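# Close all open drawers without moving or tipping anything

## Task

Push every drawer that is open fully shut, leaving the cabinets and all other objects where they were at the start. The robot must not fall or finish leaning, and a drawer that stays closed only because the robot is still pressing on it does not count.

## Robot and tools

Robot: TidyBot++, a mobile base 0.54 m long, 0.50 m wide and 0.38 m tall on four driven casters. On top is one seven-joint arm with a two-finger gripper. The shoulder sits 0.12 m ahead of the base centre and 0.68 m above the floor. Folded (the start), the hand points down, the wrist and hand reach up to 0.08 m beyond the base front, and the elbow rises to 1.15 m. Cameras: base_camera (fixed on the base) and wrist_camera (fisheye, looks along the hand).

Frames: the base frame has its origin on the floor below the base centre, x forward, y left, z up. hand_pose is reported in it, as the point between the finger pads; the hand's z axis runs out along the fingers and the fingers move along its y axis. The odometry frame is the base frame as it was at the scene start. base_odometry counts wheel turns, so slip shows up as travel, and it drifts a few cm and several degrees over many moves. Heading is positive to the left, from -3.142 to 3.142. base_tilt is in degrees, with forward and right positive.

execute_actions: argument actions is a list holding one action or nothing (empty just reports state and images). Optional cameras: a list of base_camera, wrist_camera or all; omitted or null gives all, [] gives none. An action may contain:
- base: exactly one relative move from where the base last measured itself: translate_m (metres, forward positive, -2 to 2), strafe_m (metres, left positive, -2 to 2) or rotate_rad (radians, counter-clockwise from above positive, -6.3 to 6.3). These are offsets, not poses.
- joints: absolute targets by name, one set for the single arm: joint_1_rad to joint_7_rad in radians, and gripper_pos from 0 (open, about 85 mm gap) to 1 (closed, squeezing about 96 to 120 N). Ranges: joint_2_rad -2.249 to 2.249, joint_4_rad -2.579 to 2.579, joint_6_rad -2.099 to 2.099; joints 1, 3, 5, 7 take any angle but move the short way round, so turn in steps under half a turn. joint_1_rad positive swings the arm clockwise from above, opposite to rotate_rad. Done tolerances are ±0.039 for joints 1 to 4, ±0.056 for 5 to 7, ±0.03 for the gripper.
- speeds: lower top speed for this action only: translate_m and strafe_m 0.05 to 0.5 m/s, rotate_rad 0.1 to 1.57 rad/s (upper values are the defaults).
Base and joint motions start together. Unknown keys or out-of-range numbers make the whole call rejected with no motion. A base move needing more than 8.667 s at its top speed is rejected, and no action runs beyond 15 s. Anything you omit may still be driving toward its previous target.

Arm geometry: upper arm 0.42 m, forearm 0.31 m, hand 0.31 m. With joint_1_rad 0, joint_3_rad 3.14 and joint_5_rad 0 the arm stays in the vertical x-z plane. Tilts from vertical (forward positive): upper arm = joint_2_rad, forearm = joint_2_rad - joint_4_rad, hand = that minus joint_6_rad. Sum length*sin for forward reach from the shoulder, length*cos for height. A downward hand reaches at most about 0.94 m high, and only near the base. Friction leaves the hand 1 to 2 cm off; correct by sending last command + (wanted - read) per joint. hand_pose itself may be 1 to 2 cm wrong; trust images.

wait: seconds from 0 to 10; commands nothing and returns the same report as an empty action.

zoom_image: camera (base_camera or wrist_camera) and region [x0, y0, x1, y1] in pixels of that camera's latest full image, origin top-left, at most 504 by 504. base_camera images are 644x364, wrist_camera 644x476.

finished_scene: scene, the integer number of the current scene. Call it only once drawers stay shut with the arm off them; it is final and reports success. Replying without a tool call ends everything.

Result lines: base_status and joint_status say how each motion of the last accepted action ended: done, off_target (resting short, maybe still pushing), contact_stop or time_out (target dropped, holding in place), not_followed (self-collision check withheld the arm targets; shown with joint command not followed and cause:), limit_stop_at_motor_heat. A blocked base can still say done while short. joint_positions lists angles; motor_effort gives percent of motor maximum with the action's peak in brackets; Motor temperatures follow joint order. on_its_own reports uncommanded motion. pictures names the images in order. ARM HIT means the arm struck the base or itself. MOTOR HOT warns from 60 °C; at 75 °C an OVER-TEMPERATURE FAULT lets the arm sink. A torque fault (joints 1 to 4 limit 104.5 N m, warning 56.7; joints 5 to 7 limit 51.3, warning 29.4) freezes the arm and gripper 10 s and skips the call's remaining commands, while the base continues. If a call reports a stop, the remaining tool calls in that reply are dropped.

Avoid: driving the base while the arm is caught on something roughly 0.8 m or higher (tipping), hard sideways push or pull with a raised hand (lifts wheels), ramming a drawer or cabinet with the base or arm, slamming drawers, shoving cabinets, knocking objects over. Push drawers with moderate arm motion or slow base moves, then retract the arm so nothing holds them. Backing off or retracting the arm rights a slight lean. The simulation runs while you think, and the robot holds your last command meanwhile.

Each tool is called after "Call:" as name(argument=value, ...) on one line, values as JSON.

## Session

Call:
execute_actions(actions=[{"joints":{"joint_6_rad":0.3,"gripper_pos":1}}], cameras=["wrist_camera"])

Call:
execute_actions(actions=[{"joints":{"joint_1_rad":3.0}}], cameras=["wrist_camera"])

Scene clock: 1.43 s.
Motor temperatures (°C, as the motors report them): [26 28 25 24 32 32 36]
base_odometry: x=+0.000 y=+0.000 heading=+0.000 (m, m, rad; odometry frame)
base_tilt: forward=-0.1 right=-0.5 (deg)
base_status: not commanded
joint_positions: joint_1_rad=+0.047 joint_2_rad=-0.347 joint_3_rad=+3.153 joint_4_rad=-2.494 joint_5_rad=+0.032 joint_6_rad=+0.297 joint_7_rad=+1.599 gripper_pos=+0.999
joint_status: all done
motor_effort: joint_1_rad=+0(0) joint_2_rad=-6(7) joint_3_rad=+1(0) joint_4_rad=+18(20) joint_5_rad=-1(1) joint_6_rad=+9(9) joint_7_rad=+0(0) (%)
hand_pose: x=+0.5383 y=-0.0206 z=+0.8203 quat_wxyz=(+0.030, +0.799, +0.002, +0.601) (m; base frame)
pictures: wrist_camera
camera_calibration (this result's frames):
wrist_camera: T_world_to_cam=[[-0.0215833, -0.998272, 0.054653, -0.0529163], [-0.261147, -0.0471386, -0.964147, 0.992639], [0.965058, -0.035082, -0.259679, -0.173953], [0, 0, 0, 1]] pos_world=[0.425958, -0.0121358, 0.914771]
Images, in order (width x height): wrist_camera 644x476.

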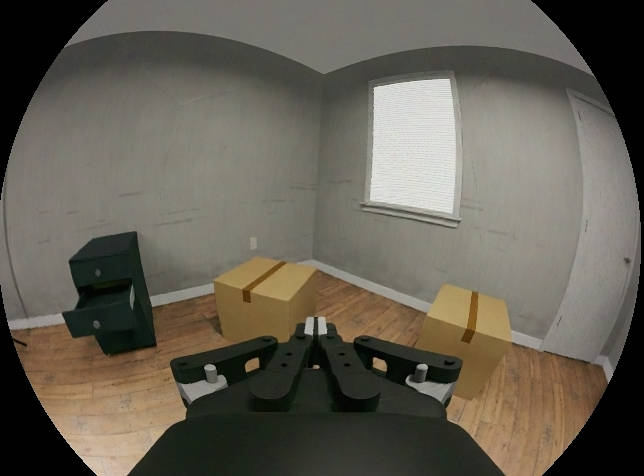

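Scene clock: 5.23 s.
Motor temperatures (°C, as the motors report them): [26 28 25 24 32 32 36]
base_odometry: x=+0.000 y=+0.000 heading=+0.000 (m, m, rad; odometry frame)
base_tilt: forward=-0.1 right=-0.5 (deg)
base_status: not commanded
joint_positions: joint_1_rad=+2.988 joint_2_rad=-0.347 joint_3_rad=+3.153 joint_4_rad=-2.494 joint_5_rad=+0.032 joint_6_rad=+0.297 joint_7_rad=+1.599 gripper_pos=+0.999
joint_status: all done
motor_effort: joint_1_rad=+0(0) joint_2_rad=-7(7) joint_3_rad=+1(1) joint_4_rad=+19(19) joint_5_rad=+0(1) joint_6_rad=+9(8) joint_7_rad=-1(0) (%)
hand_pose: x=-0.2960 y=-0.0634 z=+0.8203 quat_wxyz=(+0.601, +0.082, -0.794, +0.030) (m; base frame)
pictures: wrist_camera
camera_calibration (this result's frames):
wrist_camera: T_world_to_cam=[[-0.177847, 0.982539, 0.0546529, -0.0343208], [0.24651, 0.0982499, -0.964147, 0.932228], [-0.952682, -0.157998, -0.259679, 0.0542577], [0, 0, 0, 1]] pos_world=[-0.184217, -0.0492972, 0.914771]
Images, in order (width x height): wrist_camera 644x476.

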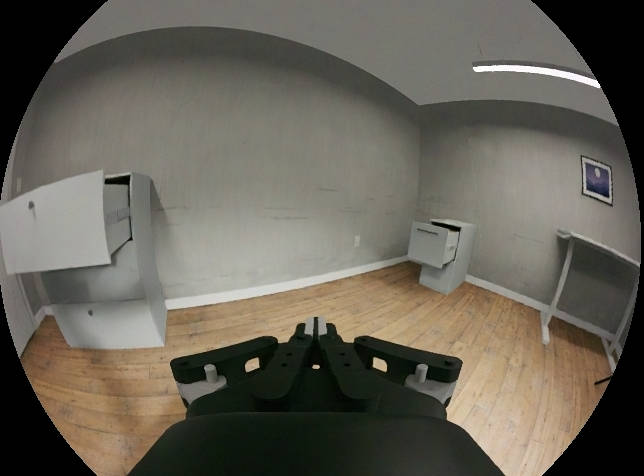

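Call:
execute_actions(actions=[{"base":{"rotate_rad":-2.36},"joints":{"joint_1_rad":0,"joint_5_rad":0}}])

Scene clock: 9.23 s.
Motor temperatures (°C, as the motors report them): [26 28 25 24 32 32 36]
base_odometry: x=+0.000 y=+0.000 heading=-2.360 (m, m, rad; odometry frame)
base_tilt: forward=-0.1 right=-0.5 (deg)
base_status: done
joint_positions: joint_1_rad=+0.012 joint_2_rad=-0.347 joint_3_rad=+3.153 joint_4_rad=-2.494 joint_5_rad=+0.026 joint_6_rad=+0.297 joint_7_rad=+1.599 gripper_pos=+0.999
joint_status: all done
motor_effort: joint_1_rad=+0(0) joint_2_rad=-6(7) joint_3_rad=+0(1) joint_4_rad=+18(19) joint_5_rad=-1(1) joint_6_rad=+9(8) joint_7_rad=-1(0) (%)
hand_pose: x=+0.5388 y=-0.0062 z=+0.8203 quat_wxyz=(+0.018, +0.799, +0.013, +0.601) (m; base frame)
pictures: base_camera, wrist_camera
camera_calibration (this result's frames):
wrist_camera: T_world_to_cam=[[0.0105394, -0.998744, 0.0489777, -0.0511511], [-0.259377, -0.0500345, -0.964479, 0.992756], [0.965719, -0.00253867, -0.259579, -0.174131], [0, 0, 0, 1]] pos_world=[0.426199, -0.00185683, 0.914797]
Images, in order (width x height): base_camera 644x364, wrist_camera 644x476.

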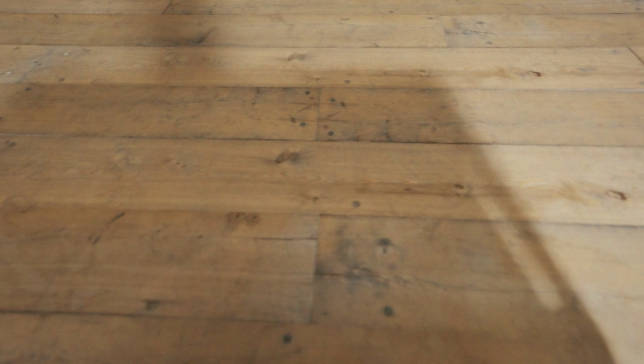

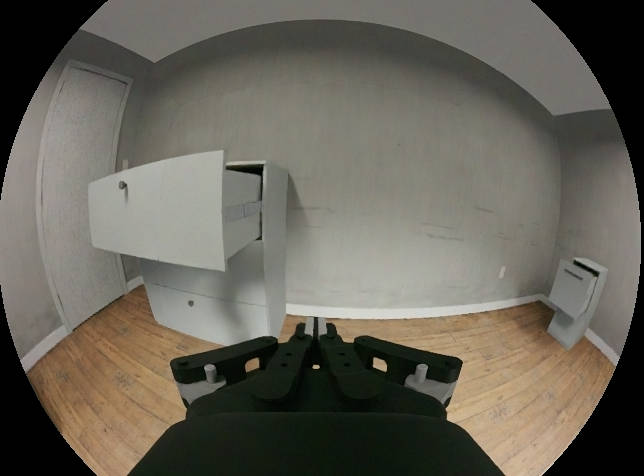

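Call:
execute_actions(actions=[{"base":{"strafe_m":0.58}}], cameras=["wrist_camera"])

Call:
execute_actions(actions=[{"base":{"translate_m":0.22}}])

Scene clock: 12.07 s.
Motor temperatures (°C, as the motors report them): [26 28 25 24 32 32 36]
base_odometry: x=+0.408 y=-0.412 heading=-2.360 (m, m, rad; odometry frame)
base_tilt: forward=-0.1 right=-0.5 (deg)
base_status: done
joint_positions: joint_1_rad=+0.011 joint_2_rad=-0.347 joint_3_rad=+3.153 joint_4_rad=-2.494 joint_5_rad=+0.024 joint_6_rad=+0.297 joint_7_rad=+1.599 gripper_pos=+0.999
joint_status: not commanded
motor_effort: joint_1_rad=-1(0) joint_2_rad=-7(7) joint_3_rad=+0(2) joint_4_rad=+18(19) joint_5_rad=-1(2) joint_6_rad=+8(9) joint_7_rad=+0(0) (%)
hand_pose: x=+0.5388 y=-0.0062 z=+0.8203 quat_wxyz=(+0.018, +0.799, +0.013, +0.601) (m; base frame)
pictures: wrist_camera
camera_calibration (this result's frames):
wrist_camera: T_world_to_cam=[[0.00994283, -0.998817, 0.0475996, -0.0497245], [-0.259381, -0.0485488, -0.964554, 0.992831], [0.965724, -0.00275605, -0.259557, -0.174153], [0, 0, 0, 1]] pos_world=[0.4262, -0.00194489, 0.914803]
Images, in order (width x height): wrist_camera 644x476.

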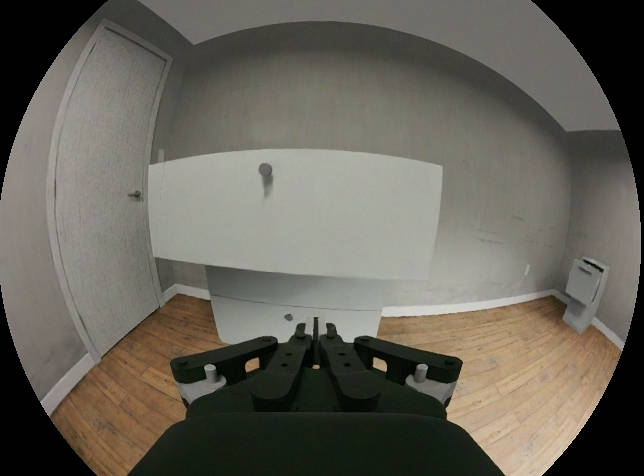

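Scene clock: 13.77 s.
Motor temperatures (°C, as the motors report them): [26 28 25 24 32 32 36]
base_odometry: x=+0.252 y=-0.567 heading=-2.360 (m, m, rad; odometry frame)
base_tilt: forward=-0.1 right=-0.5 (deg)
base_status: done
joint_positions: joint_1_rad=+0.011 joint_2_rad=-0.346 joint_3_rad=+3.153 joint_4_rad=-2.494 joint_5_rad=+0.024 joint_6_rad=+0.297 joint_7_rad=+1.599 gripper_pos=+0.999
joint_status: not commanded
motor_effort: joint_1_rad=+0(1) joint_2_rad=-6(10) joint_3_rad=+1(0) joint_4_rad=+18(20) joint_5_rad=-1(1) joint_6_rad=+9(9) joint_7_rad=+0(0) (%)
hand_pose: x=+0.5390 y=-0.0062 z=+0.8197 quat_wxyz=(+0.018, +0.799, +0.013, +0.601) (m; base frame)
pictures: base_camera, wrist_camera
camera_calibration (this result's frames):
wrist_camera: T_world_to_cam=[[0.0100117, -0.998818, 0.0475655, -0.0497083], [-0.260762, -0.0485298, -0.964183, 0.992742], [0.965351, -0.00275019, -0.260939, -0.173166], [0, 0, 0, 1]] pos_world=[0.426533, -0.0019482, 0.914363]
Images, in order (width x height): base_camera 644x364, wrist_camera 644x476.

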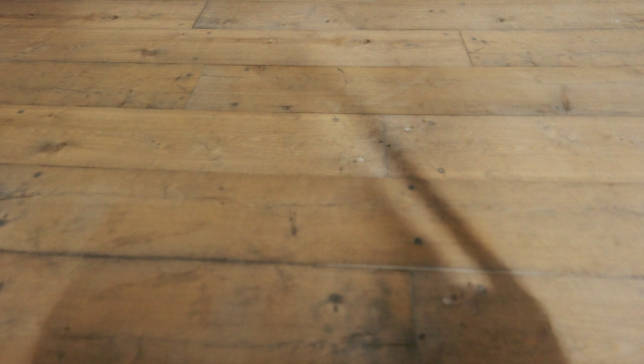

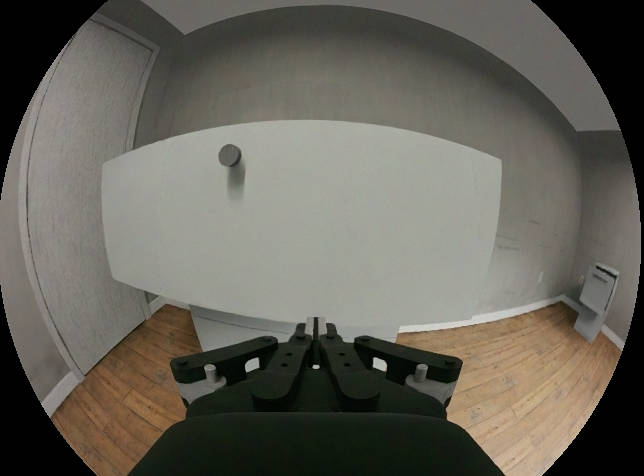

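Cabinet is beyond x=1.05, so 0.47 is safe.

Call:
execute_actions(actions=[{"base":{"translate_m":0.47},"speeds":{"translate_m":0.1}}])

Scene clock: 19.23 s.
Motor temperatures (°C, as the motors report them): [26 28 25 24 32 32 36]
base_odometry: x=-0.081 y=-0.898 heading=-2.360 (m, m, rad; odometry frame)
base_tilt: forward=-0.1 right=-0.5 (deg)
base_status: done
joint_positions: joint_1_rad=+0.006 joint_2_rad=-0.358 joint_3_rad=+3.155 joint_4_rad=-2.500 joint_5_rad=+0.018 joint_6_rad=+0.296 joint_7_rad=+1.599 gripper_pos=+0.999
joint_status: not commanded
motor_effort: joint_1_rad=+0(4) joint_2_rad=-6(9) joint_3_rad=+1(2) joint_4_rad=+19(31) joint_5_rad=-1(0) joint_6_rad=+8(13) joint_7_rad=+0(0) (%)
hand_pose: x=+0.5356 y=-0.0056 z=+0.8209 quat_wxyz=(+0.016, +0.798, +0.011, +0.603) (m; base frame)
pictures: base_camera, wrist_camera
camera_calibration (this result's frames):
wrist_camera: T_world_to_cam=[[0.00947653, -0.999078, 0.041872, -0.0441911], [-0.256376, -0.0429018, -0.965625, 0.991893], [0.966531, -0.0015842, -0.256546, -0.1739], [0, 0, 0, 1]] pos_world=[0.422795, -0.00187188, 0.915033]
Images, in order (width x height): base_camera 644x364, wrist_camera 644x476.

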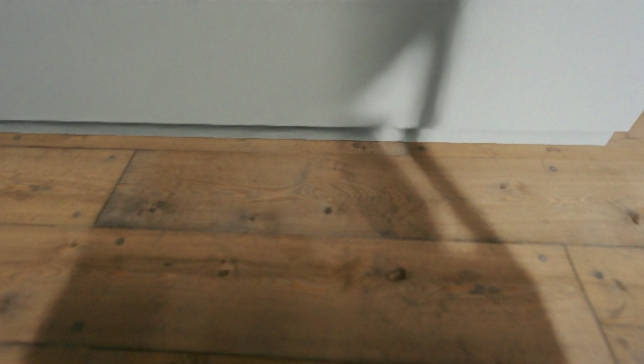

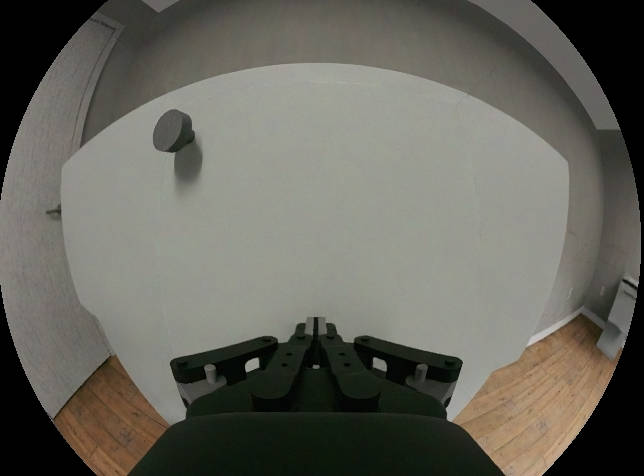

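Call:
execute_actions(actions=[{"base":{"translate_m":0.055},"speeds":{"translate_m":0.06}}], cameras=["wrist_camera"])

Scene clock: 20.90 s.
Motor temperatures (°C, as the motors report them): [26 28 25 24 32 32 36]
base_odometry: x=-0.120 y=-0.937 heading=-2.360 (m, m, rad; odometry frame)
base_tilt: forward=-0.1 right=-0.5 (deg)
base_status: done
joint_positions: joint_1_rad=+0.006 joint_2_rad=-0.374 joint_3_rad=+3.156 joint_4_rad=-2.513 joint_5_rad=+0.018 joint_6_rad=+0.294 joint_7_rad=+1.599 gripper_pos=+0.999
joint_status: not commanded
motor_effort: joint_1_rad=-1(4) joint_2_rad=-1(7) joint_3_rad=+0(2) joint_4_rad=+22(29) joint_5_rad=-1(0) joint_6_rad=+9(13) joint_7_rad=+0(1) (%)
hand_pose: x=+0.5300 y=-0.0059 z=+0.8199 quat_wxyz=(+0.016, +0.797, +0.010, +0.604) (m; base frame)
pictures: wrist_camera
camera_calibration (this result's frames):
wrist_camera: T_world_to_cam=[[0.00837536, -0.999118, 0.0411434, -0.0432566], [-0.254478, -0.0419198, -0.96617, 0.988913], [0.967042, -0.00237808, -0.254605, -0.170547], [0, 0, 0, 1]] pos_world=[0.416945, -0.00216894, 0.913816]
Images, in order (width x height): wrist_camera 644x476.

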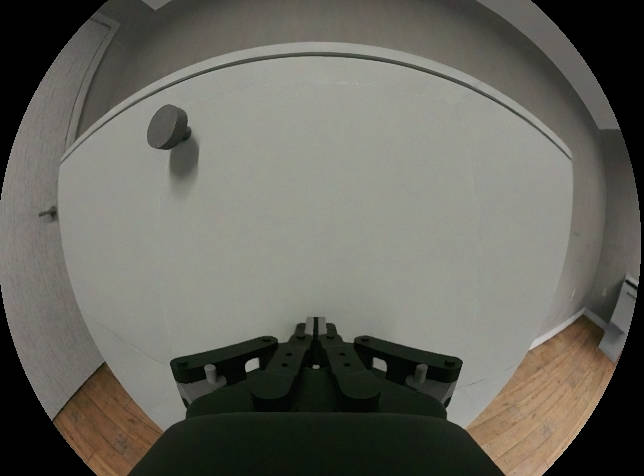

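Call:
execute_actions(actions=[{"base":{"translate_m":-0.03}}], cameras=[])

Call:
execute_actions(actions=[{"base":{"rotate_rad":-1.57}}], cameras=["wrist_camera"])

Call:
execute_actions(actions=[{"base":{"translate_m":1.0},"joints":{"joint_2_rad":1.4,"joint_4_rad":-1.3,"joint_6_rad":1.13}}], cameras=["wrist_camera"])

Scene clock: 21.97 s.
Motor temperatures (°C, as the motors report them): [26 28 25 24 32 32 36]
base_odometry: x=-0.099 y=-0.916 heading=-2.360 (m, m, rad; odometry frame)
base_tilt: forward=-0.1 right=-0.6 (deg)
base_status: done
joint_positions: joint_1_rad=+0.006 joint_2_rad=-0.352 joint_3_rad=+3.156 joint_4_rad=-2.503 joint_5_rad=+0.018 joint_6_rad=+0.294 joint_7_rad=+1.599 gripper_pos=+0.999
joint_status: not commanded
motor_effort: joint_1_rad=+0(1) joint_2_rad=-6(8) joint_3_rad=+1(1) joint_4_rad=+19(21) joint_5_rad=+0(0) joint_6_rad=+9(9) joint_7_rad=-1(0) (%)
hand_pose: x=+0.5356 y=-0.0060 z=+0.8165 quat_wxyz=(+0.016, +0.801, +0.010, +0.599) (m; base frame)
pictures: none
No camera images: the call's "cameras" was empty. Leave "cameras" out to get every camera's image.

Scene clock: 24.27 s.
Motor temperatures (°C, as the motors report them): [26 28 25 24 32 32 36]
base_odometry: x=-0.099 y=-0.916 heading=+2.353 (m, m, rad; odometry frame)
base_tilt: forward=-0.1 right=-0.5 (deg)
base_status: done
joint_positions: joint_1_rad=+0.006 joint_2_rad=-0.352 joint_3_rad=+3.156 joint_4_rad=-2.503 joint_5_rad=+0.018 joint_6_rad=+0.294 joint_7_rad=+1.599 gripper_pos=+0.999
joint_status: not commanded
motor_effort: joint_1_rad=+0(1) joint_2_rad=-6(7) joint_3_rad=+1(2) joint_4_rad=+19(19) joint_5_rad=-1(1) joint_6_rad=+9(8) joint_7_rad=-1(0) (%)
hand_pose: x=+0.5356 y=-0.0060 z=+0.8165 quat_wxyz=(+0.016, +0.801, +0.010, +0.599) (m; base frame)
pictures: wrist_camera
camera_calibration (this result's frames):
wrist_camera: T_world_to_cam=[[0.00897381, -0.999114, 0.0411283, -0.043501], [-0.265828, -0.0420335, -0.963104, 0.990662], [0.963979, -0.00229034, -0.265969, -0.165884], [0, 0, 0, 1]] pos_world=[0.423645, -0.00220131, 0.911779]
Images, in order (width x height): wrist_camera 644x476.

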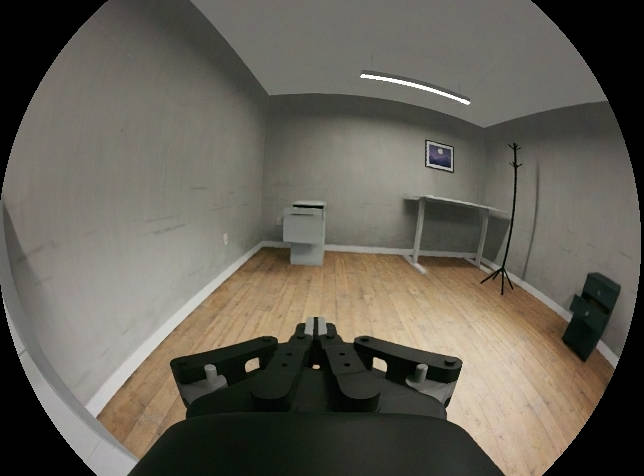

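Scene clock: 27.63 s.
Motor temperatures (°C, as the motors report them): [26 28 25 24 32 32 36]
base_odometry: x=-0.803 y=-0.206 heading=+2.353 (m, m, rad; odometry frame)
base_tilt: forward=-0.1 right=-0.5 (deg)
base_status: done
joint_positions: joint_1_rad=+0.006 joint_2_rad=+1.388 joint_3_rad=+3.156 joint_4_rad=-1.317 joint_5_rad=+0.018 joint_6_rad=+1.105 joint_7_rad=+1.599 gripper_pos=+0.999
joint_status: all done
motor_effort: joint_1_rad=+0(0) joint_2_rad=-49(50) joint_3_rad=+0(0) joint_4_rad=+11(19) joint_5_rad=-1(2) joint_6_rad=+9(11) joint_7_rad=-1(1) (%)
hand_pose: x=+0.9769 y=-0.0043 z=+0.4643 quat_wxyz=(+0.015, +0.717, +0.021, +0.697) (m; base frame)
pictures: wrist_camera
camera_calibration (this result's frames):
wrist_camera: T_world_to_cam=[[0.0179316, -0.99821, 0.0570536, -0.0474123], [-0.0110246, -0.0572567, -0.998299, 0.536202], [0.999778, 0.0172721, -0.0120316, -0.837821], [0, 0, 0, 1]] pos_world=[0.844397, -0.00215539, 0.527914]
Images, in order (width x height): wrist_camera 644x476.

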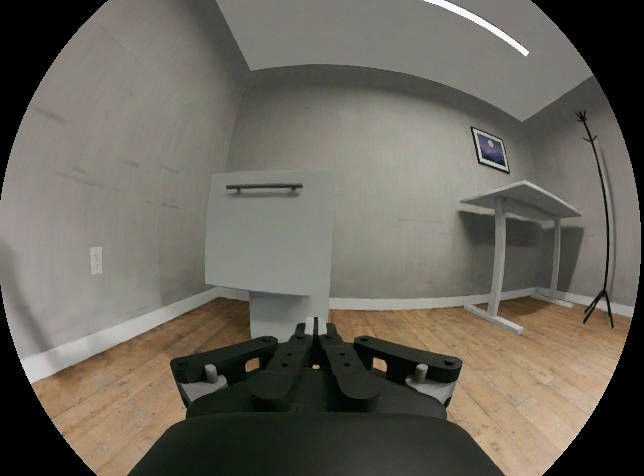

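Call:
execute_actions(actions=[{"base":{"strafe_m":0.14}}], cameras=[])

Call:
execute_actions(actions=[{"base":{"translate_m":0.33}}], cameras=[])

Call:
execute_actions(actions=[{"base":{"translate_m":0.33},"speeds":{"translate_m":0.1}}])

Scene clock: 29.43 s.
Motor temperatures (°C, as the motors report them): [26 28 25 24 32 32 36]
base_odometry: x=-0.903 y=-0.304 heading=+2.352 (m, m, rad; odometry frame)
base_tilt: forward=+0.0 right=-0.5 (deg)
base_status: done
joint_positions: joint_1_rad=-0.007 joint_2_rad=+1.388 joint_3_rad=+3.155 joint_4_rad=-1.317 joint_5_rad=+0.018 joint_6_rad=+1.105 joint_7_rad=+1.599 gripper_pos=+0.999
joint_status: not commanded
motor_effort: joint_1_rad=+0(5) joint_2_rad=-49(49) joint_3_rad=-1(2) joint_4_rad=+12(12) joint_5_rad=-1(2) joint_6_rad=+9(9) joint_7_rad=-1(0) (%)
hand_pose: x=+0.9769 y=+0.0075 z=+0.4644 quat_wxyz=(+0.010, +0.717, +0.025, +0.697) (m; base frame)
pictures: none
No camera images: the call's "cameras" was empty. Leave "cameras" out to get every camera's image.

Scene clock: 31.43 s.
Motor temperatures (°C, as the motors report them): [26 28 25 24 32 32 36]
base_odometry: x=-1.136 y=-0.070 heading=+2.353 (m, m, rad; odometry frame)
base_tilt: forward=+0.0 right=-0.5 (deg)
base_status: done
joint_positions: joint_1_rad=-0.007 joint_2_rad=+1.389 joint_3_rad=+3.155 joint_4_rad=-1.312 joint_5_rad=+0.018 joint_6_rad=+1.106 joint_7_rad=+1.599 gripper_pos=+0.999
joint_status: not commanded
motor_effort: joint_1_rad=-1(1) joint_2_rad=-49(52) joint_3_rad=-1(1) joint_4_rad=+11(14) joint_5_rad=-1(0) joint_6_rad=+9(10) joint_7_rad=-1(1) (%)
hand_pose: x=+0.9780 y=+0.0076 z=+0.4660 quat_wxyz=(+0.010, +0.715, +0.025, +0.698) (m; base frame)
pictures: none
No camera images: the call's "cameras" was empty. Leave "cameras" out to get every camera's image.

Scene clock: 35.30 s.
Motor temperatures (°C, as the motors report them): [26 28 25 24 32 32 36]
base_odometry: x=-1.368 y=+0.164 heading=+2.353 (m, m, rad; odometry frame)
base_tilt: forward=-0.1 right=-0.5 (deg)
base_status: done
joint_positions: joint_1_rad=+0.003 joint_2_rad=+1.392 joint_3_rad=+3.155 joint_4_rad=-1.309 joint_5_rad=+0.012 joint_6_rad=+1.129 joint_7_rad=+1.599 gripper_pos=+0.999
joint_status: not commanded
motor_effort: joint_1_rad=+0(4) joint_2_rad=-49(51) joint_3_rad=+0(2) joint_4_rad=+12(27) joint_5_rad=-2(1) joint_6_rad=+9(10) joint_7_rad=-1(0) (%)
hand_pose: x=+0.9783 y=-0.0024 z=+0.4716 quat_wxyz=(+0.014, +0.707, +0.018, +0.706) (m; base frame)
pictures: base_camera, wrist_camera
camera_calibration (this result's frames):
wrist_camera: T_world_to_cam=[[0.0148129, -0.99849, 0.052898, -0.0409728], [0.0162403, -0.0526566, -0.998481, 0.516987], [0.999758, 0.0156495, 0.0154357, -0.852074], [0, 0, 0, 1]] pos_world=[0.844079, -0.000353682, 0.531521]
Images, in order (width x height): base_camera 644x364, wrist_camera 644x476.

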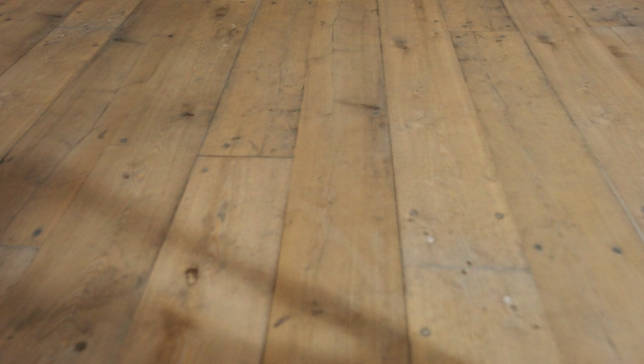

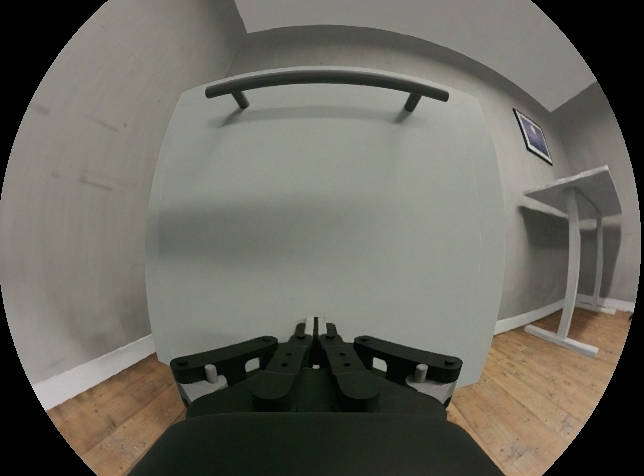

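Call:
execute_actions(actions=[{"base":{"translate_m":0.055},"speeds":{"translate_m":0.06}}])

Scene clock: 36.87 s.
Motor temperatures (°C, as the motors report them): [26 28 25 24 32 32 36]
base_odometry: x=-1.407 y=+0.203 heading=+2.353 (m, m, rad; odometry frame)
base_tilt: forward=+0.0 right=-0.5 (deg)
base_status: done
joint_positions: joint_1_rad=+0.002 joint_2_rad=+1.393 joint_3_rad=+3.155 joint_4_rad=-1.310 joint_5_rad=+0.011 joint_6_rad=+1.134 joint_7_rad=+1.599 gripper_pos=+0.999
joint_status: not commanded
motor_effort: joint_1_rad=-1(4) joint_2_rad=-49(51) joint_3_rad=-1(2) joint_4_rad=+12(20) joint_5_rad=-1(0) joint_6_rad=+9(9) joint_7_rad=-1(1) (%)
hand_pose: x=+0.9778 y=-0.0018 z=+0.4720 quat_wxyz=(+0.014, +0.706, +0.018, +0.708) (m; base frame)
pictures: base_camera, wrist_camera
camera_calibration (this result's frames):
wrist_camera: T_world_to_cam=[[0.0153454, -0.998482, 0.0529061, -0.040947], [0.0194164, -0.0526048, -0.998427, 0.514282], [0.999694, 0.0163485, 0.0185796, -0.853038], [0, 0, 0, 1]] pos_world=[0.843419, 0.00011476, 0.531488]
Images, in order (width x height): base_camera 644x364, wrist_camera 644x476.

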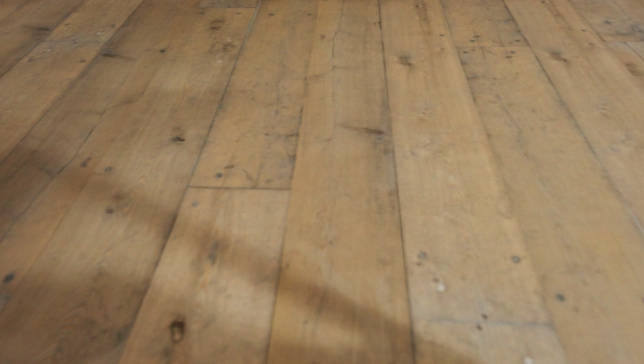

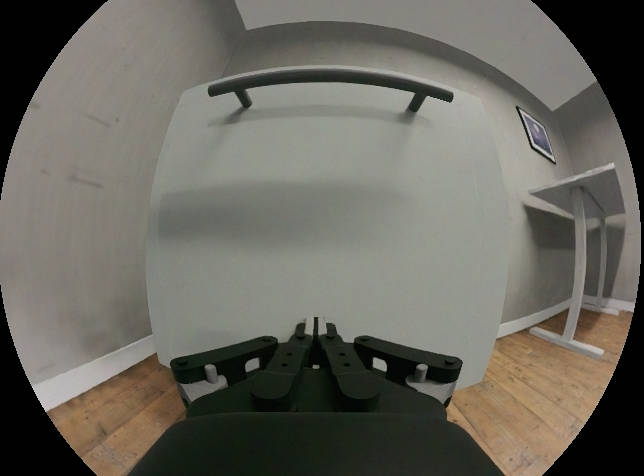

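Call:
execute_actions(actions=[{"base":{"translate_m":0.05},"speeds":{"translate_m":0.06}}])

Scene clock: 38.43 s.
Motor temperatures (°C, as the motors report them): [26 28 25 24 32 32 36]
base_odometry: x=-1.443 y=+0.238 heading=+2.353 (m, m, rad; odometry frame)
base_tilt: forward=+0.0 right=-0.5 (deg)
base_status: done
joint_positions: joint_1_rad=+0.002 joint_2_rad=+1.394 joint_3_rad=+3.155 joint_4_rad=-1.313 joint_5_rad=+0.011 joint_6_rad=+1.141 joint_7_rad=+1.599 gripper_pos=+0.999
joint_status: not commanded
motor_effort: joint_1_rad=+0(3) joint_2_rad=-49(50) joint_3_rad=-1(2) joint_4_rad=+12(18) joint_5_rad=+0(0) joint_6_rad=+9(10) joint_7_rad=+0(0) (%)
hand_pose: x=+0.9770 y=-0.0017 z=+0.4722 quat_wxyz=(+0.014, +0.705, +0.018, +0.709) (m; base frame)
pictures: base_camera, wrist_camera
camera_calibration (this result's frames):
wrist_camera: T_world_to_cam=[[0.0154022, -0.998481, 0.0529049, -0.0408547], [0.0225204, -0.0525513, -0.998364, 0.511433], [0.999628, 0.0165684, 0.0216768, -0.853625], [0, 0, 0, 1]] pos_world=[0.842418, 0.000227105, 0.531262]
Images, in order (width x height): base_camera 644x364, wrist_camera 644x476.

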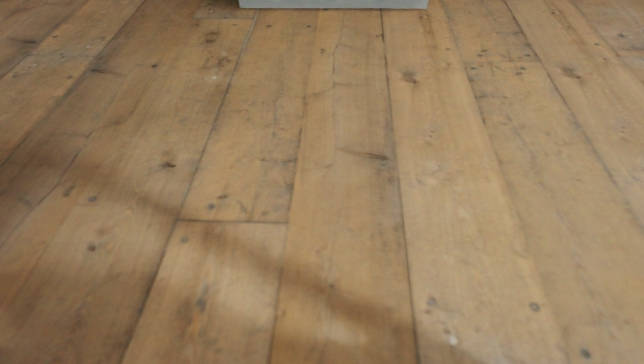

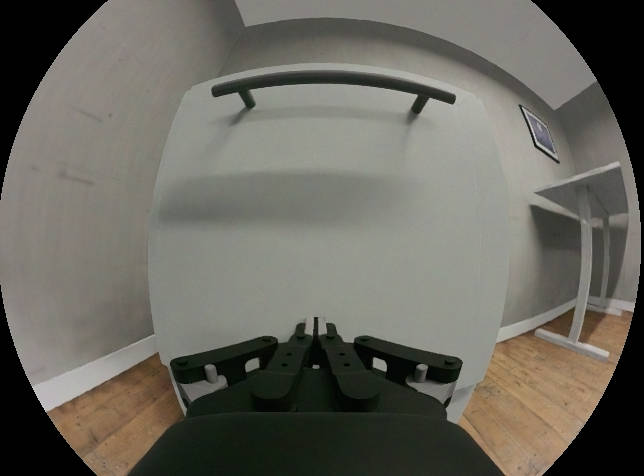

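Call:
execute_actions(actions=[{"base":{"translate_m":0.02},"speeds":{"translate_m":0.05}}], cameras=[])

Call:
execute_actions(actions=[{"base":{"translate_m":-0.85}}], cameras=["wrist_camera"])

Call:
execute_actions(actions=[{"base":{"rotate_rad":-1.57}}], cameras=["wrist_camera"])

Call:
execute_actions(actions=[{"base":{"translate_m":0.5}}], cameras=["wrist_camera"])

Scene clock: 39.73 s.
Motor temperatures (°C, as the motors report them): [26 28 25 24 32 32 36]
base_odometry: x=-1.456 y=+0.252 heading=+2.353 (m, m, rad; odometry frame)
base_tilt: forward=-0.1 right=-0.5 (deg)
base_status: done
joint_positions: joint_1_rad=+0.002 joint_2_rad=+1.394 joint_3_rad=+3.155 joint_4_rad=-1.340 joint_5_rad=+0.011 joint_6_rad=+1.171 joint_7_rad=+1.599 gripper_pos=+0.999
joint_status: not commanded
motor_effort: joint_1_rad=+0(2) joint_2_rad=-47(54) joint_3_rad=-1(1) joint_4_rad=+19(29) joint_5_rad=-1(1) joint_6_rad=+2(9) joint_7_rad=-1(1) (%)
hand_pose: x=+0.9692 y=-0.0016 z=+0.4695 quat_wxyz=(+0.014, +0.704, +0.018, +0.710) (m; base frame)
pictures: none
No camera images: the call's "cameras" was empty. Leave "cameras" out to get every camera's image.

Scene clock: 42.90 s.
Motor temperatures (°C, as the motors report them): [26 28 25 24 32 32 36]
base_odometry: x=-0.857 y=-0.351 heading=+2.354 (m, m, rad; odometry frame)
base_tilt: forward=-0.1 right=-0.5 (deg)
base_status: done
joint_positions: joint_1_rad=+0.001 joint_2_rad=+1.394 joint_3_rad=+3.155 joint_4_rad=-1.300 joint_5_rad=+0.011 joint_6_rad=+1.153 joint_7_rad=+1.599 gripper_pos=+0.999
joint_status: not commanded
motor_effort: joint_1_rad=+0(4) joint_2_rad=-49(51) joint_3_rad=-1(2) joint_4_rad=+12(17) joint_5_rad=-1(0) joint_6_rad=+9(9) joint_7_rad=-1(1) (%)
hand_pose: x=+0.9803 y=-0.0010 z=+0.4814 quat_wxyz=(+0.014, +0.696, +0.019, +0.717) (m; base frame)
pictures: wrist_camera
camera_calibration (this result's frames):
wrist_camera: T_world_to_cam=[[0.0151413, -0.998467, 0.0532364, -0.0405833], [0.0472324, -0.0524689, -0.997505, 0.495944], [0.998769, 0.017618, 0.0463655, -0.868141], [0, 0, 0, 1]] pos_world=[0.844262, 0.000795395, 0.537119]
Images, in order (width x height): wrist_camera 644x476.

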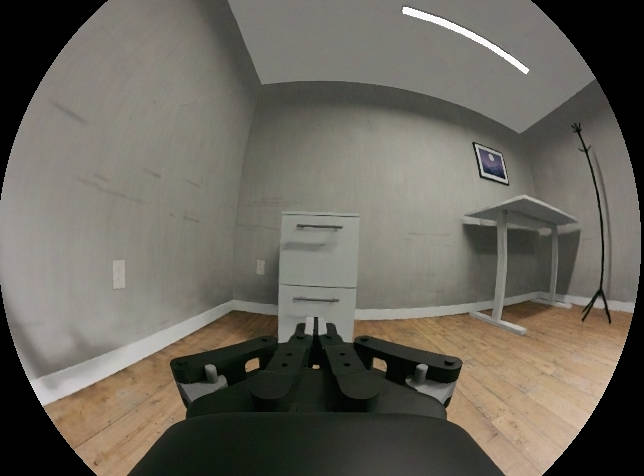

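Scene clock: 45.60 s.
Motor temperatures (°C, as the motors report them): [26 28 25 24 32 32 36]
base_odometry: x=-0.857 y=-0.351 heading=+0.784 (m, m, rad; odometry frame)
base_tilt: forward=+0.0 right=-0.5 (deg)
base_status: done
joint_positions: joint_1_rad=+0.002 joint_2_rad=+1.394 joint_3_rad=+3.160 joint_4_rad=-1.300 joint_5_rad=+0.011 joint_6_rad=+1.153 joint_7_rad=+1.599 gripper_pos=+0.999
joint_status: not commanded
motor_effort: joint_1_rad=+0(9) joint_2_rad=-49(50) joint_3_rad=+0(4) joint_4_rad=+13(12) joint_5_rad=-2(0) joint_6_rad=+9(9) joint_7_rad=+0(1) (%)
hand_pose: x=+0.9803 y=-0.0036 z=+0.4813 quat_wxyz=(+0.016, +0.696, +0.020, +0.717) (m; base frame)
pictures: wrist_camera
camera_calibration (this result's frames):
wrist_camera: T_world_to_cam=[[0.0132772, -0.998204, 0.0584171, -0.0438904], [0.047121, -0.0577327, -0.997219, 0.495701], [0.998801, 0.015993, 0.0462699, -0.868087], [0, 0, 0, 1]] pos_world=[0.844271, -0.00131013, 0.537053]
Images, in order (width x height): wrist_camera 644x476.

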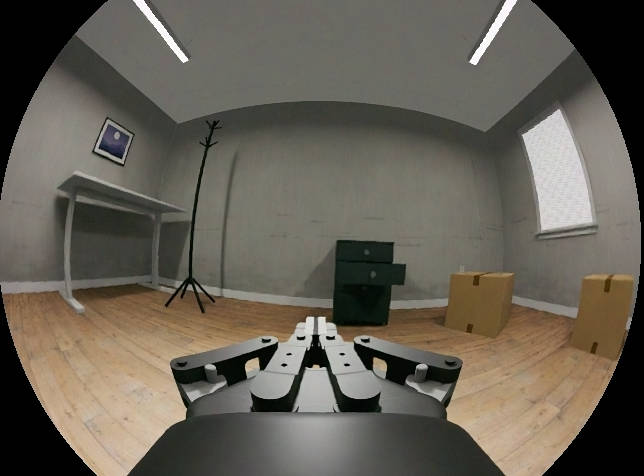

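Scene clock: 47.97 s.
Motor temperatures (°C, as the motors report them): [26 28 25 24 32 32 36]
base_odometry: x=-0.503 y=+0.002 heading=+0.783 (m, m, rad; odometry frame)
base_tilt: forward=+0.0 right=-0.5 (deg)
base_status: done
joint_positions: joint_1_rad=+0.002 joint_2_rad=+1.394 joint_3_rad=+3.160 joint_4_rad=-1.300 joint_5_rad=+0.011 joint_6_rad=+1.153 joint_7_rad=+1.599 gripper_pos=+0.999
joint_status: not commanded
motor_effort: joint_1_rad=+0(1) joint_2_rad=-49(51) joint_3_rad=+0(1) joint_4_rad=+12(13) joint_5_rad=-1(0) joint_6_rad=+9(9) joint_7_rad=-1(1) (%)
hand_pose: x=+0.9802 y=-0.0036 z=+0.4808 quat_wxyz=(+0.016, +0.697, +0.020, +0.717) (m; base frame)
pictures: wrist_camera
camera_calibration (this result's frames):
wrist_camera: T_world_to_cam=[[0.0133257, -0.998204, 0.0584054, -0.0439066], [0.0459569, -0.0577374, -0.997273, 0.496341], [0.998855, 0.0159735, 0.045105, -0.867504], [0, 0, 0, 1]] pos_world=[0.844285, -0.00131324, 0.536681]
Images, in order (width x height): wrist_camera 644x476.

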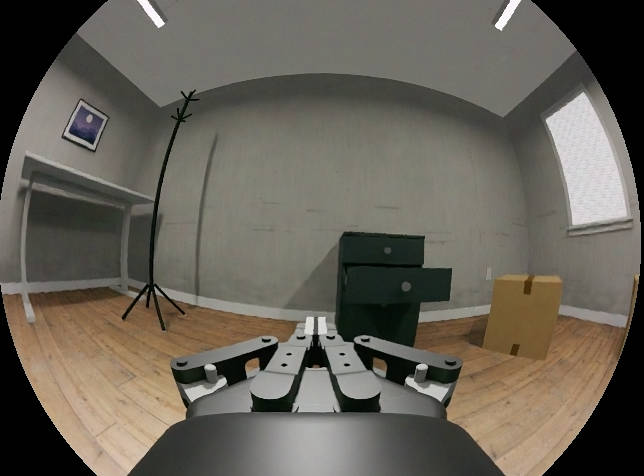

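Call:
execute_actions(actions=[{"base":{"strafe_m":-0.25},"joints":{"joint_2_rad":1.56,"joint_4_rad":-1.14,"joint_6_rad":1.12}}], cameras=[])

Call:
execute_actions(actions=[{"base":{"translate_m":0.47}}], cameras=["wrist_camera"])

Scene clock: 50.10 s.
Motor temperatures (°C, as the motors report them): [26 29 25 24 32 32 36]
base_odometry: x=-0.326 y=-0.175 heading=+0.783 (m, m, rad; odometry frame)
base_tilt: forward=+0.0 right=-0.5 (deg)
base_status: done
joint_positions: joint_1_rad=+0.007 joint_2_rad=+1.560 joint_3_rad=+3.159 joint_4_rad=-1.158 joint_5_rad=+0.011 joint_6_rad=+1.140 joint_7_rad=+1.599 gripper_pos=+0.999
joint_status: all done
motor_effort: joint_1_rad=+0(5) joint_2_rad=-49(53) joint_3_rad=+0(2) joint_4_rad=+12(14) joint_5_rad=-1(1) joint_6_rad=+9(9) joint_7_rad=+0(0) (%)
hand_pose: x=+0.9803 y=-0.0068 z=+0.3974 quat_wxyz=(+0.017, +0.709, +0.019, +0.704) (m; base frame)
pictures: none
No camera images: the call's "cameras" was empty. Leave "cameras" out to get every camera's image.

Scene clock: 52.40 s.
Motor temperatures (°C, as the motors report them): [26 29 25 24 32 32 36]
base_odometry: x=+0.007 y=+0.156 heading=+0.783 (m, m, rad; odometry frame)
base_tilt: forward=+0.0 right=-0.6 (deg)
base_status: done
joint_positions: joint_1_rad=+0.007 joint_2_rad=+1.560 joint_3_rad=+3.159 joint_4_rad=-1.153 joint_5_rad=+0.011 joint_6_rad=+1.140 joint_7_rad=+1.599 gripper_pos=+0.999
joint_status: not commanded
motor_effort: joint_1_rad=+0(0) joint_2_rad=-49(53) joint_3_rad=+0(1) joint_4_rad=+12(13) joint_5_rad=-1(1) joint_6_rad=+9(10) joint_7_rad=+0(1) (%)
hand_pose: x=+0.9816 y=-0.0067 z=+0.3994 quat_wxyz=(+0.017, +0.708, +0.019, +0.706) (m; base frame)
pictures: wrist_camera
camera_calibration (this result's frames):
wrist_camera: T_world_to_cam=[[0.0124571, -0.99827, 0.0574616, -0.0410469], [0.0153741, -0.0572681, -0.99824, 0.445379], [0.999804, 0.0133186, 0.0146341, -0.853972], [0, 0, 0, 1]] pos_world=[0.847468, -0.00409614, 0.459451]
Images, in order (width x height): wrist_camera 644x476.

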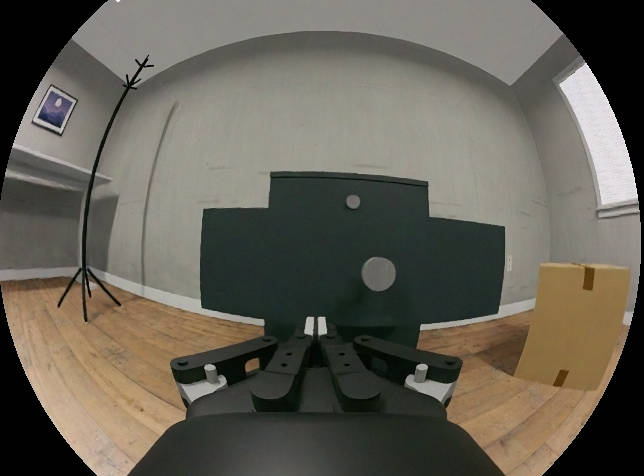

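Call:
execute_actions(actions=[{"base":{"translate_m":0.31},"speeds":{"translate_m":0.1},"joints":{"joint_2_rad":1.52}}])

Call:
execute_actions(actions=[{"base":{"translate_m":0.04},"speeds":{"translate_m":0.05}}])

Scene clock: 56.27 s.
Motor temperatures (°C, as the motors report them): [26 29 25 24 32 32 36]
base_odometry: x=+0.227 y=+0.375 heading=+0.783 (m, m, rad; odometry frame)
base_tilt: forward=+0.0 right=-0.5 (deg)
base_status: done
joint_positions: joint_1_rad=+0.007 joint_2_rad=+1.531 joint_3_rad=+3.159 joint_4_rad=-1.152 joint_5_rad=+0.011 joint_6_rad=+1.140 joint_7_rad=+1.599 gripper_pos=+0.999
joint_status: all done
motor_effort: joint_1_rad=+0(2) joint_2_rad=-50(54) joint_3_rad=+0(1) joint_4_rad=+12(18) joint_5_rad=-1(0) joint_6_rad=+8(10) joint_7_rad=-1(1) (%)
hand_pose: x=+0.9898 y=-0.0067 z=+0.4253 quat_wxyz=(+0.017, +0.697, +0.019, +0.717) (m; base frame)
pictures: base_camera, wrist_camera
camera_calibration (this result's frames):
wrist_camera: T_world_to_cam=[[0.0107874, -0.998257, 0.0580224, -0.041217], [0.0453704, -0.0574774, -0.997315, 0.440993], [0.998912, 0.013391, 0.0446713, -0.874389], [0, 0, 0, 1]] pos_world=[0.853874, -0.00408916, 0.481261]
Images, in order (width x height): base_camera 644x364, wrist_camera 644x476.

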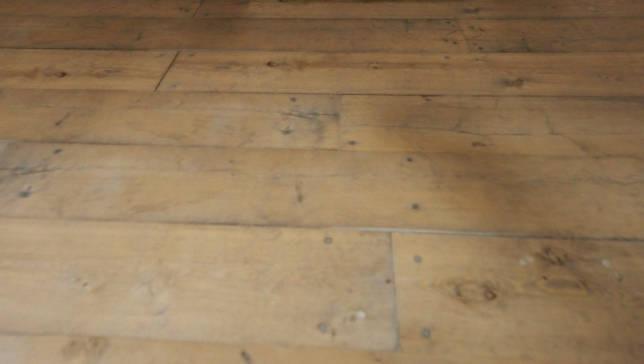

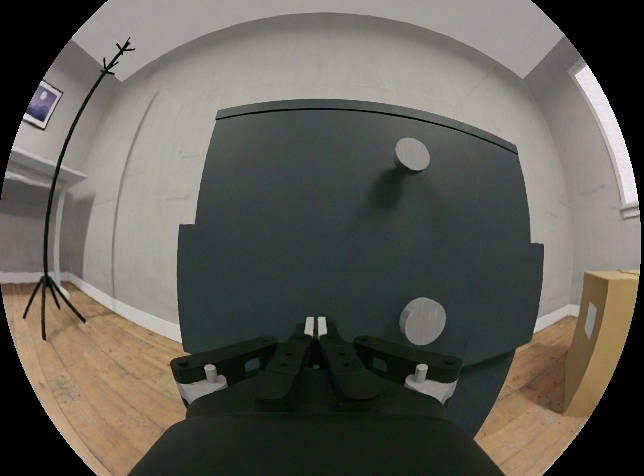

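Scene clock: 57.47 s.
Motor temperatures (°C, as the motors report them): [26 29 25 24 32 32 36]
base_odometry: x=+0.255 y=+0.403 heading=+0.782 (m, m, rad; odometry frame)
base_tilt: forward=-0.1 right=-0.5 (deg)
base_status: done
joint_positions: joint_1_rad=+0.008 joint_2_rad=+1.528 joint_3_rad=+3.159 joint_4_rad=-1.177 joint_5_rad=+0.011 joint_6_rad=+1.167 joint_7_rad=+1.599 gripper_pos=+0.999
joint_status: not commanded
motor_effort: joint_1_rad=-2(4) joint_2_rad=-52(57) joint_3_rad=+0(1) joint_4_rad=+19(27) joint_5_rad=+0(2) joint_6_rad=+2(9) joint_7_rad=-1(0) (%)
hand_pose: x=+0.9834 y=-0.0074 z=+0.4248 quat_wxyz=(+0.017, +0.695, +0.018, +0.718) (m; base frame)
pictures: base_camera, wrist_camera
camera_calibration (this result's frames):
wrist_camera: T_world_to_cam=[[0.0094701, -0.998301, 0.0574887, -0.0402168], [0.0496702, -0.0569507, -0.997141, 0.436405], [0.998721, 0.0122985, 0.0490465, -0.869612], [0, 0, 0, 1]] pos_world=[0.847204, -0.00459993, 0.480121]
Images, in order (width x height): base_camera 644x364, wrist_camera 644x476.

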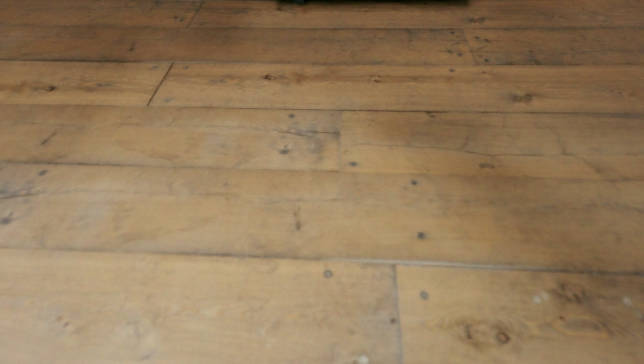

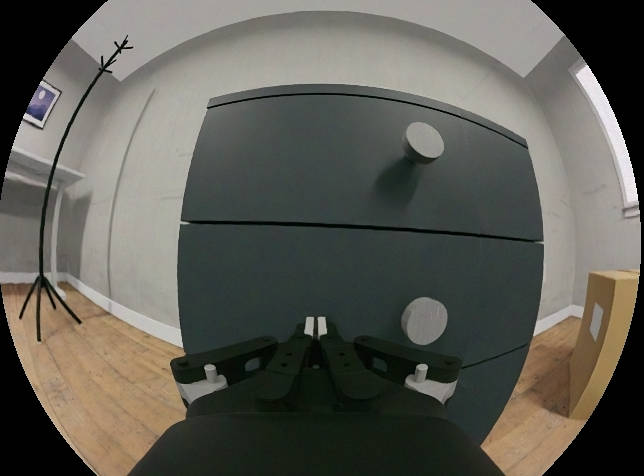

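Call:
execute_actions(actions=[{"base":{"translate_m":-0.05}}], cameras=[])

Call:
finished_scene(scene=2)

Scene clock: 58.60 s.
Motor temperatures (°C, as the motors report them): [26 29 25 24 32 32 36]
base_odometry: x=+0.220 y=+0.368 heading=+0.783 (m, m, rad; odometry frame)
base_tilt: forward=+0.0 right=-0.5 (deg)
base_status: done
joint_positions: joint_1_rad=+0.007 joint_2_rad=+1.525 joint_3_rad=+3.159 joint_4_rad=-1.140 joint_5_rad=+0.011 joint_6_rad=+1.143 joint_7_rad=+1.599 gripper_pos=+0.999
joint_status: not commanded
motor_effort: joint_1_rad=+0(1) joint_2_rad=-50(52) joint_3_rad=+0(1) joint_4_rad=+13(18) joint_5_rad=-2(2) joint_6_rad=+9(9) joint_7_rad=-1(1) (%)
hand_pose: x=+0.9943 y=-0.0070 z=+0.4364 quat_wxyz=(+0.018, +0.690, +0.018, +0.724) (m; base frame)
pictures: none
No camera images: the call's "cameras" was empty. Leave "cameras" out to get every camera's image.

The scene is finished: the task was done.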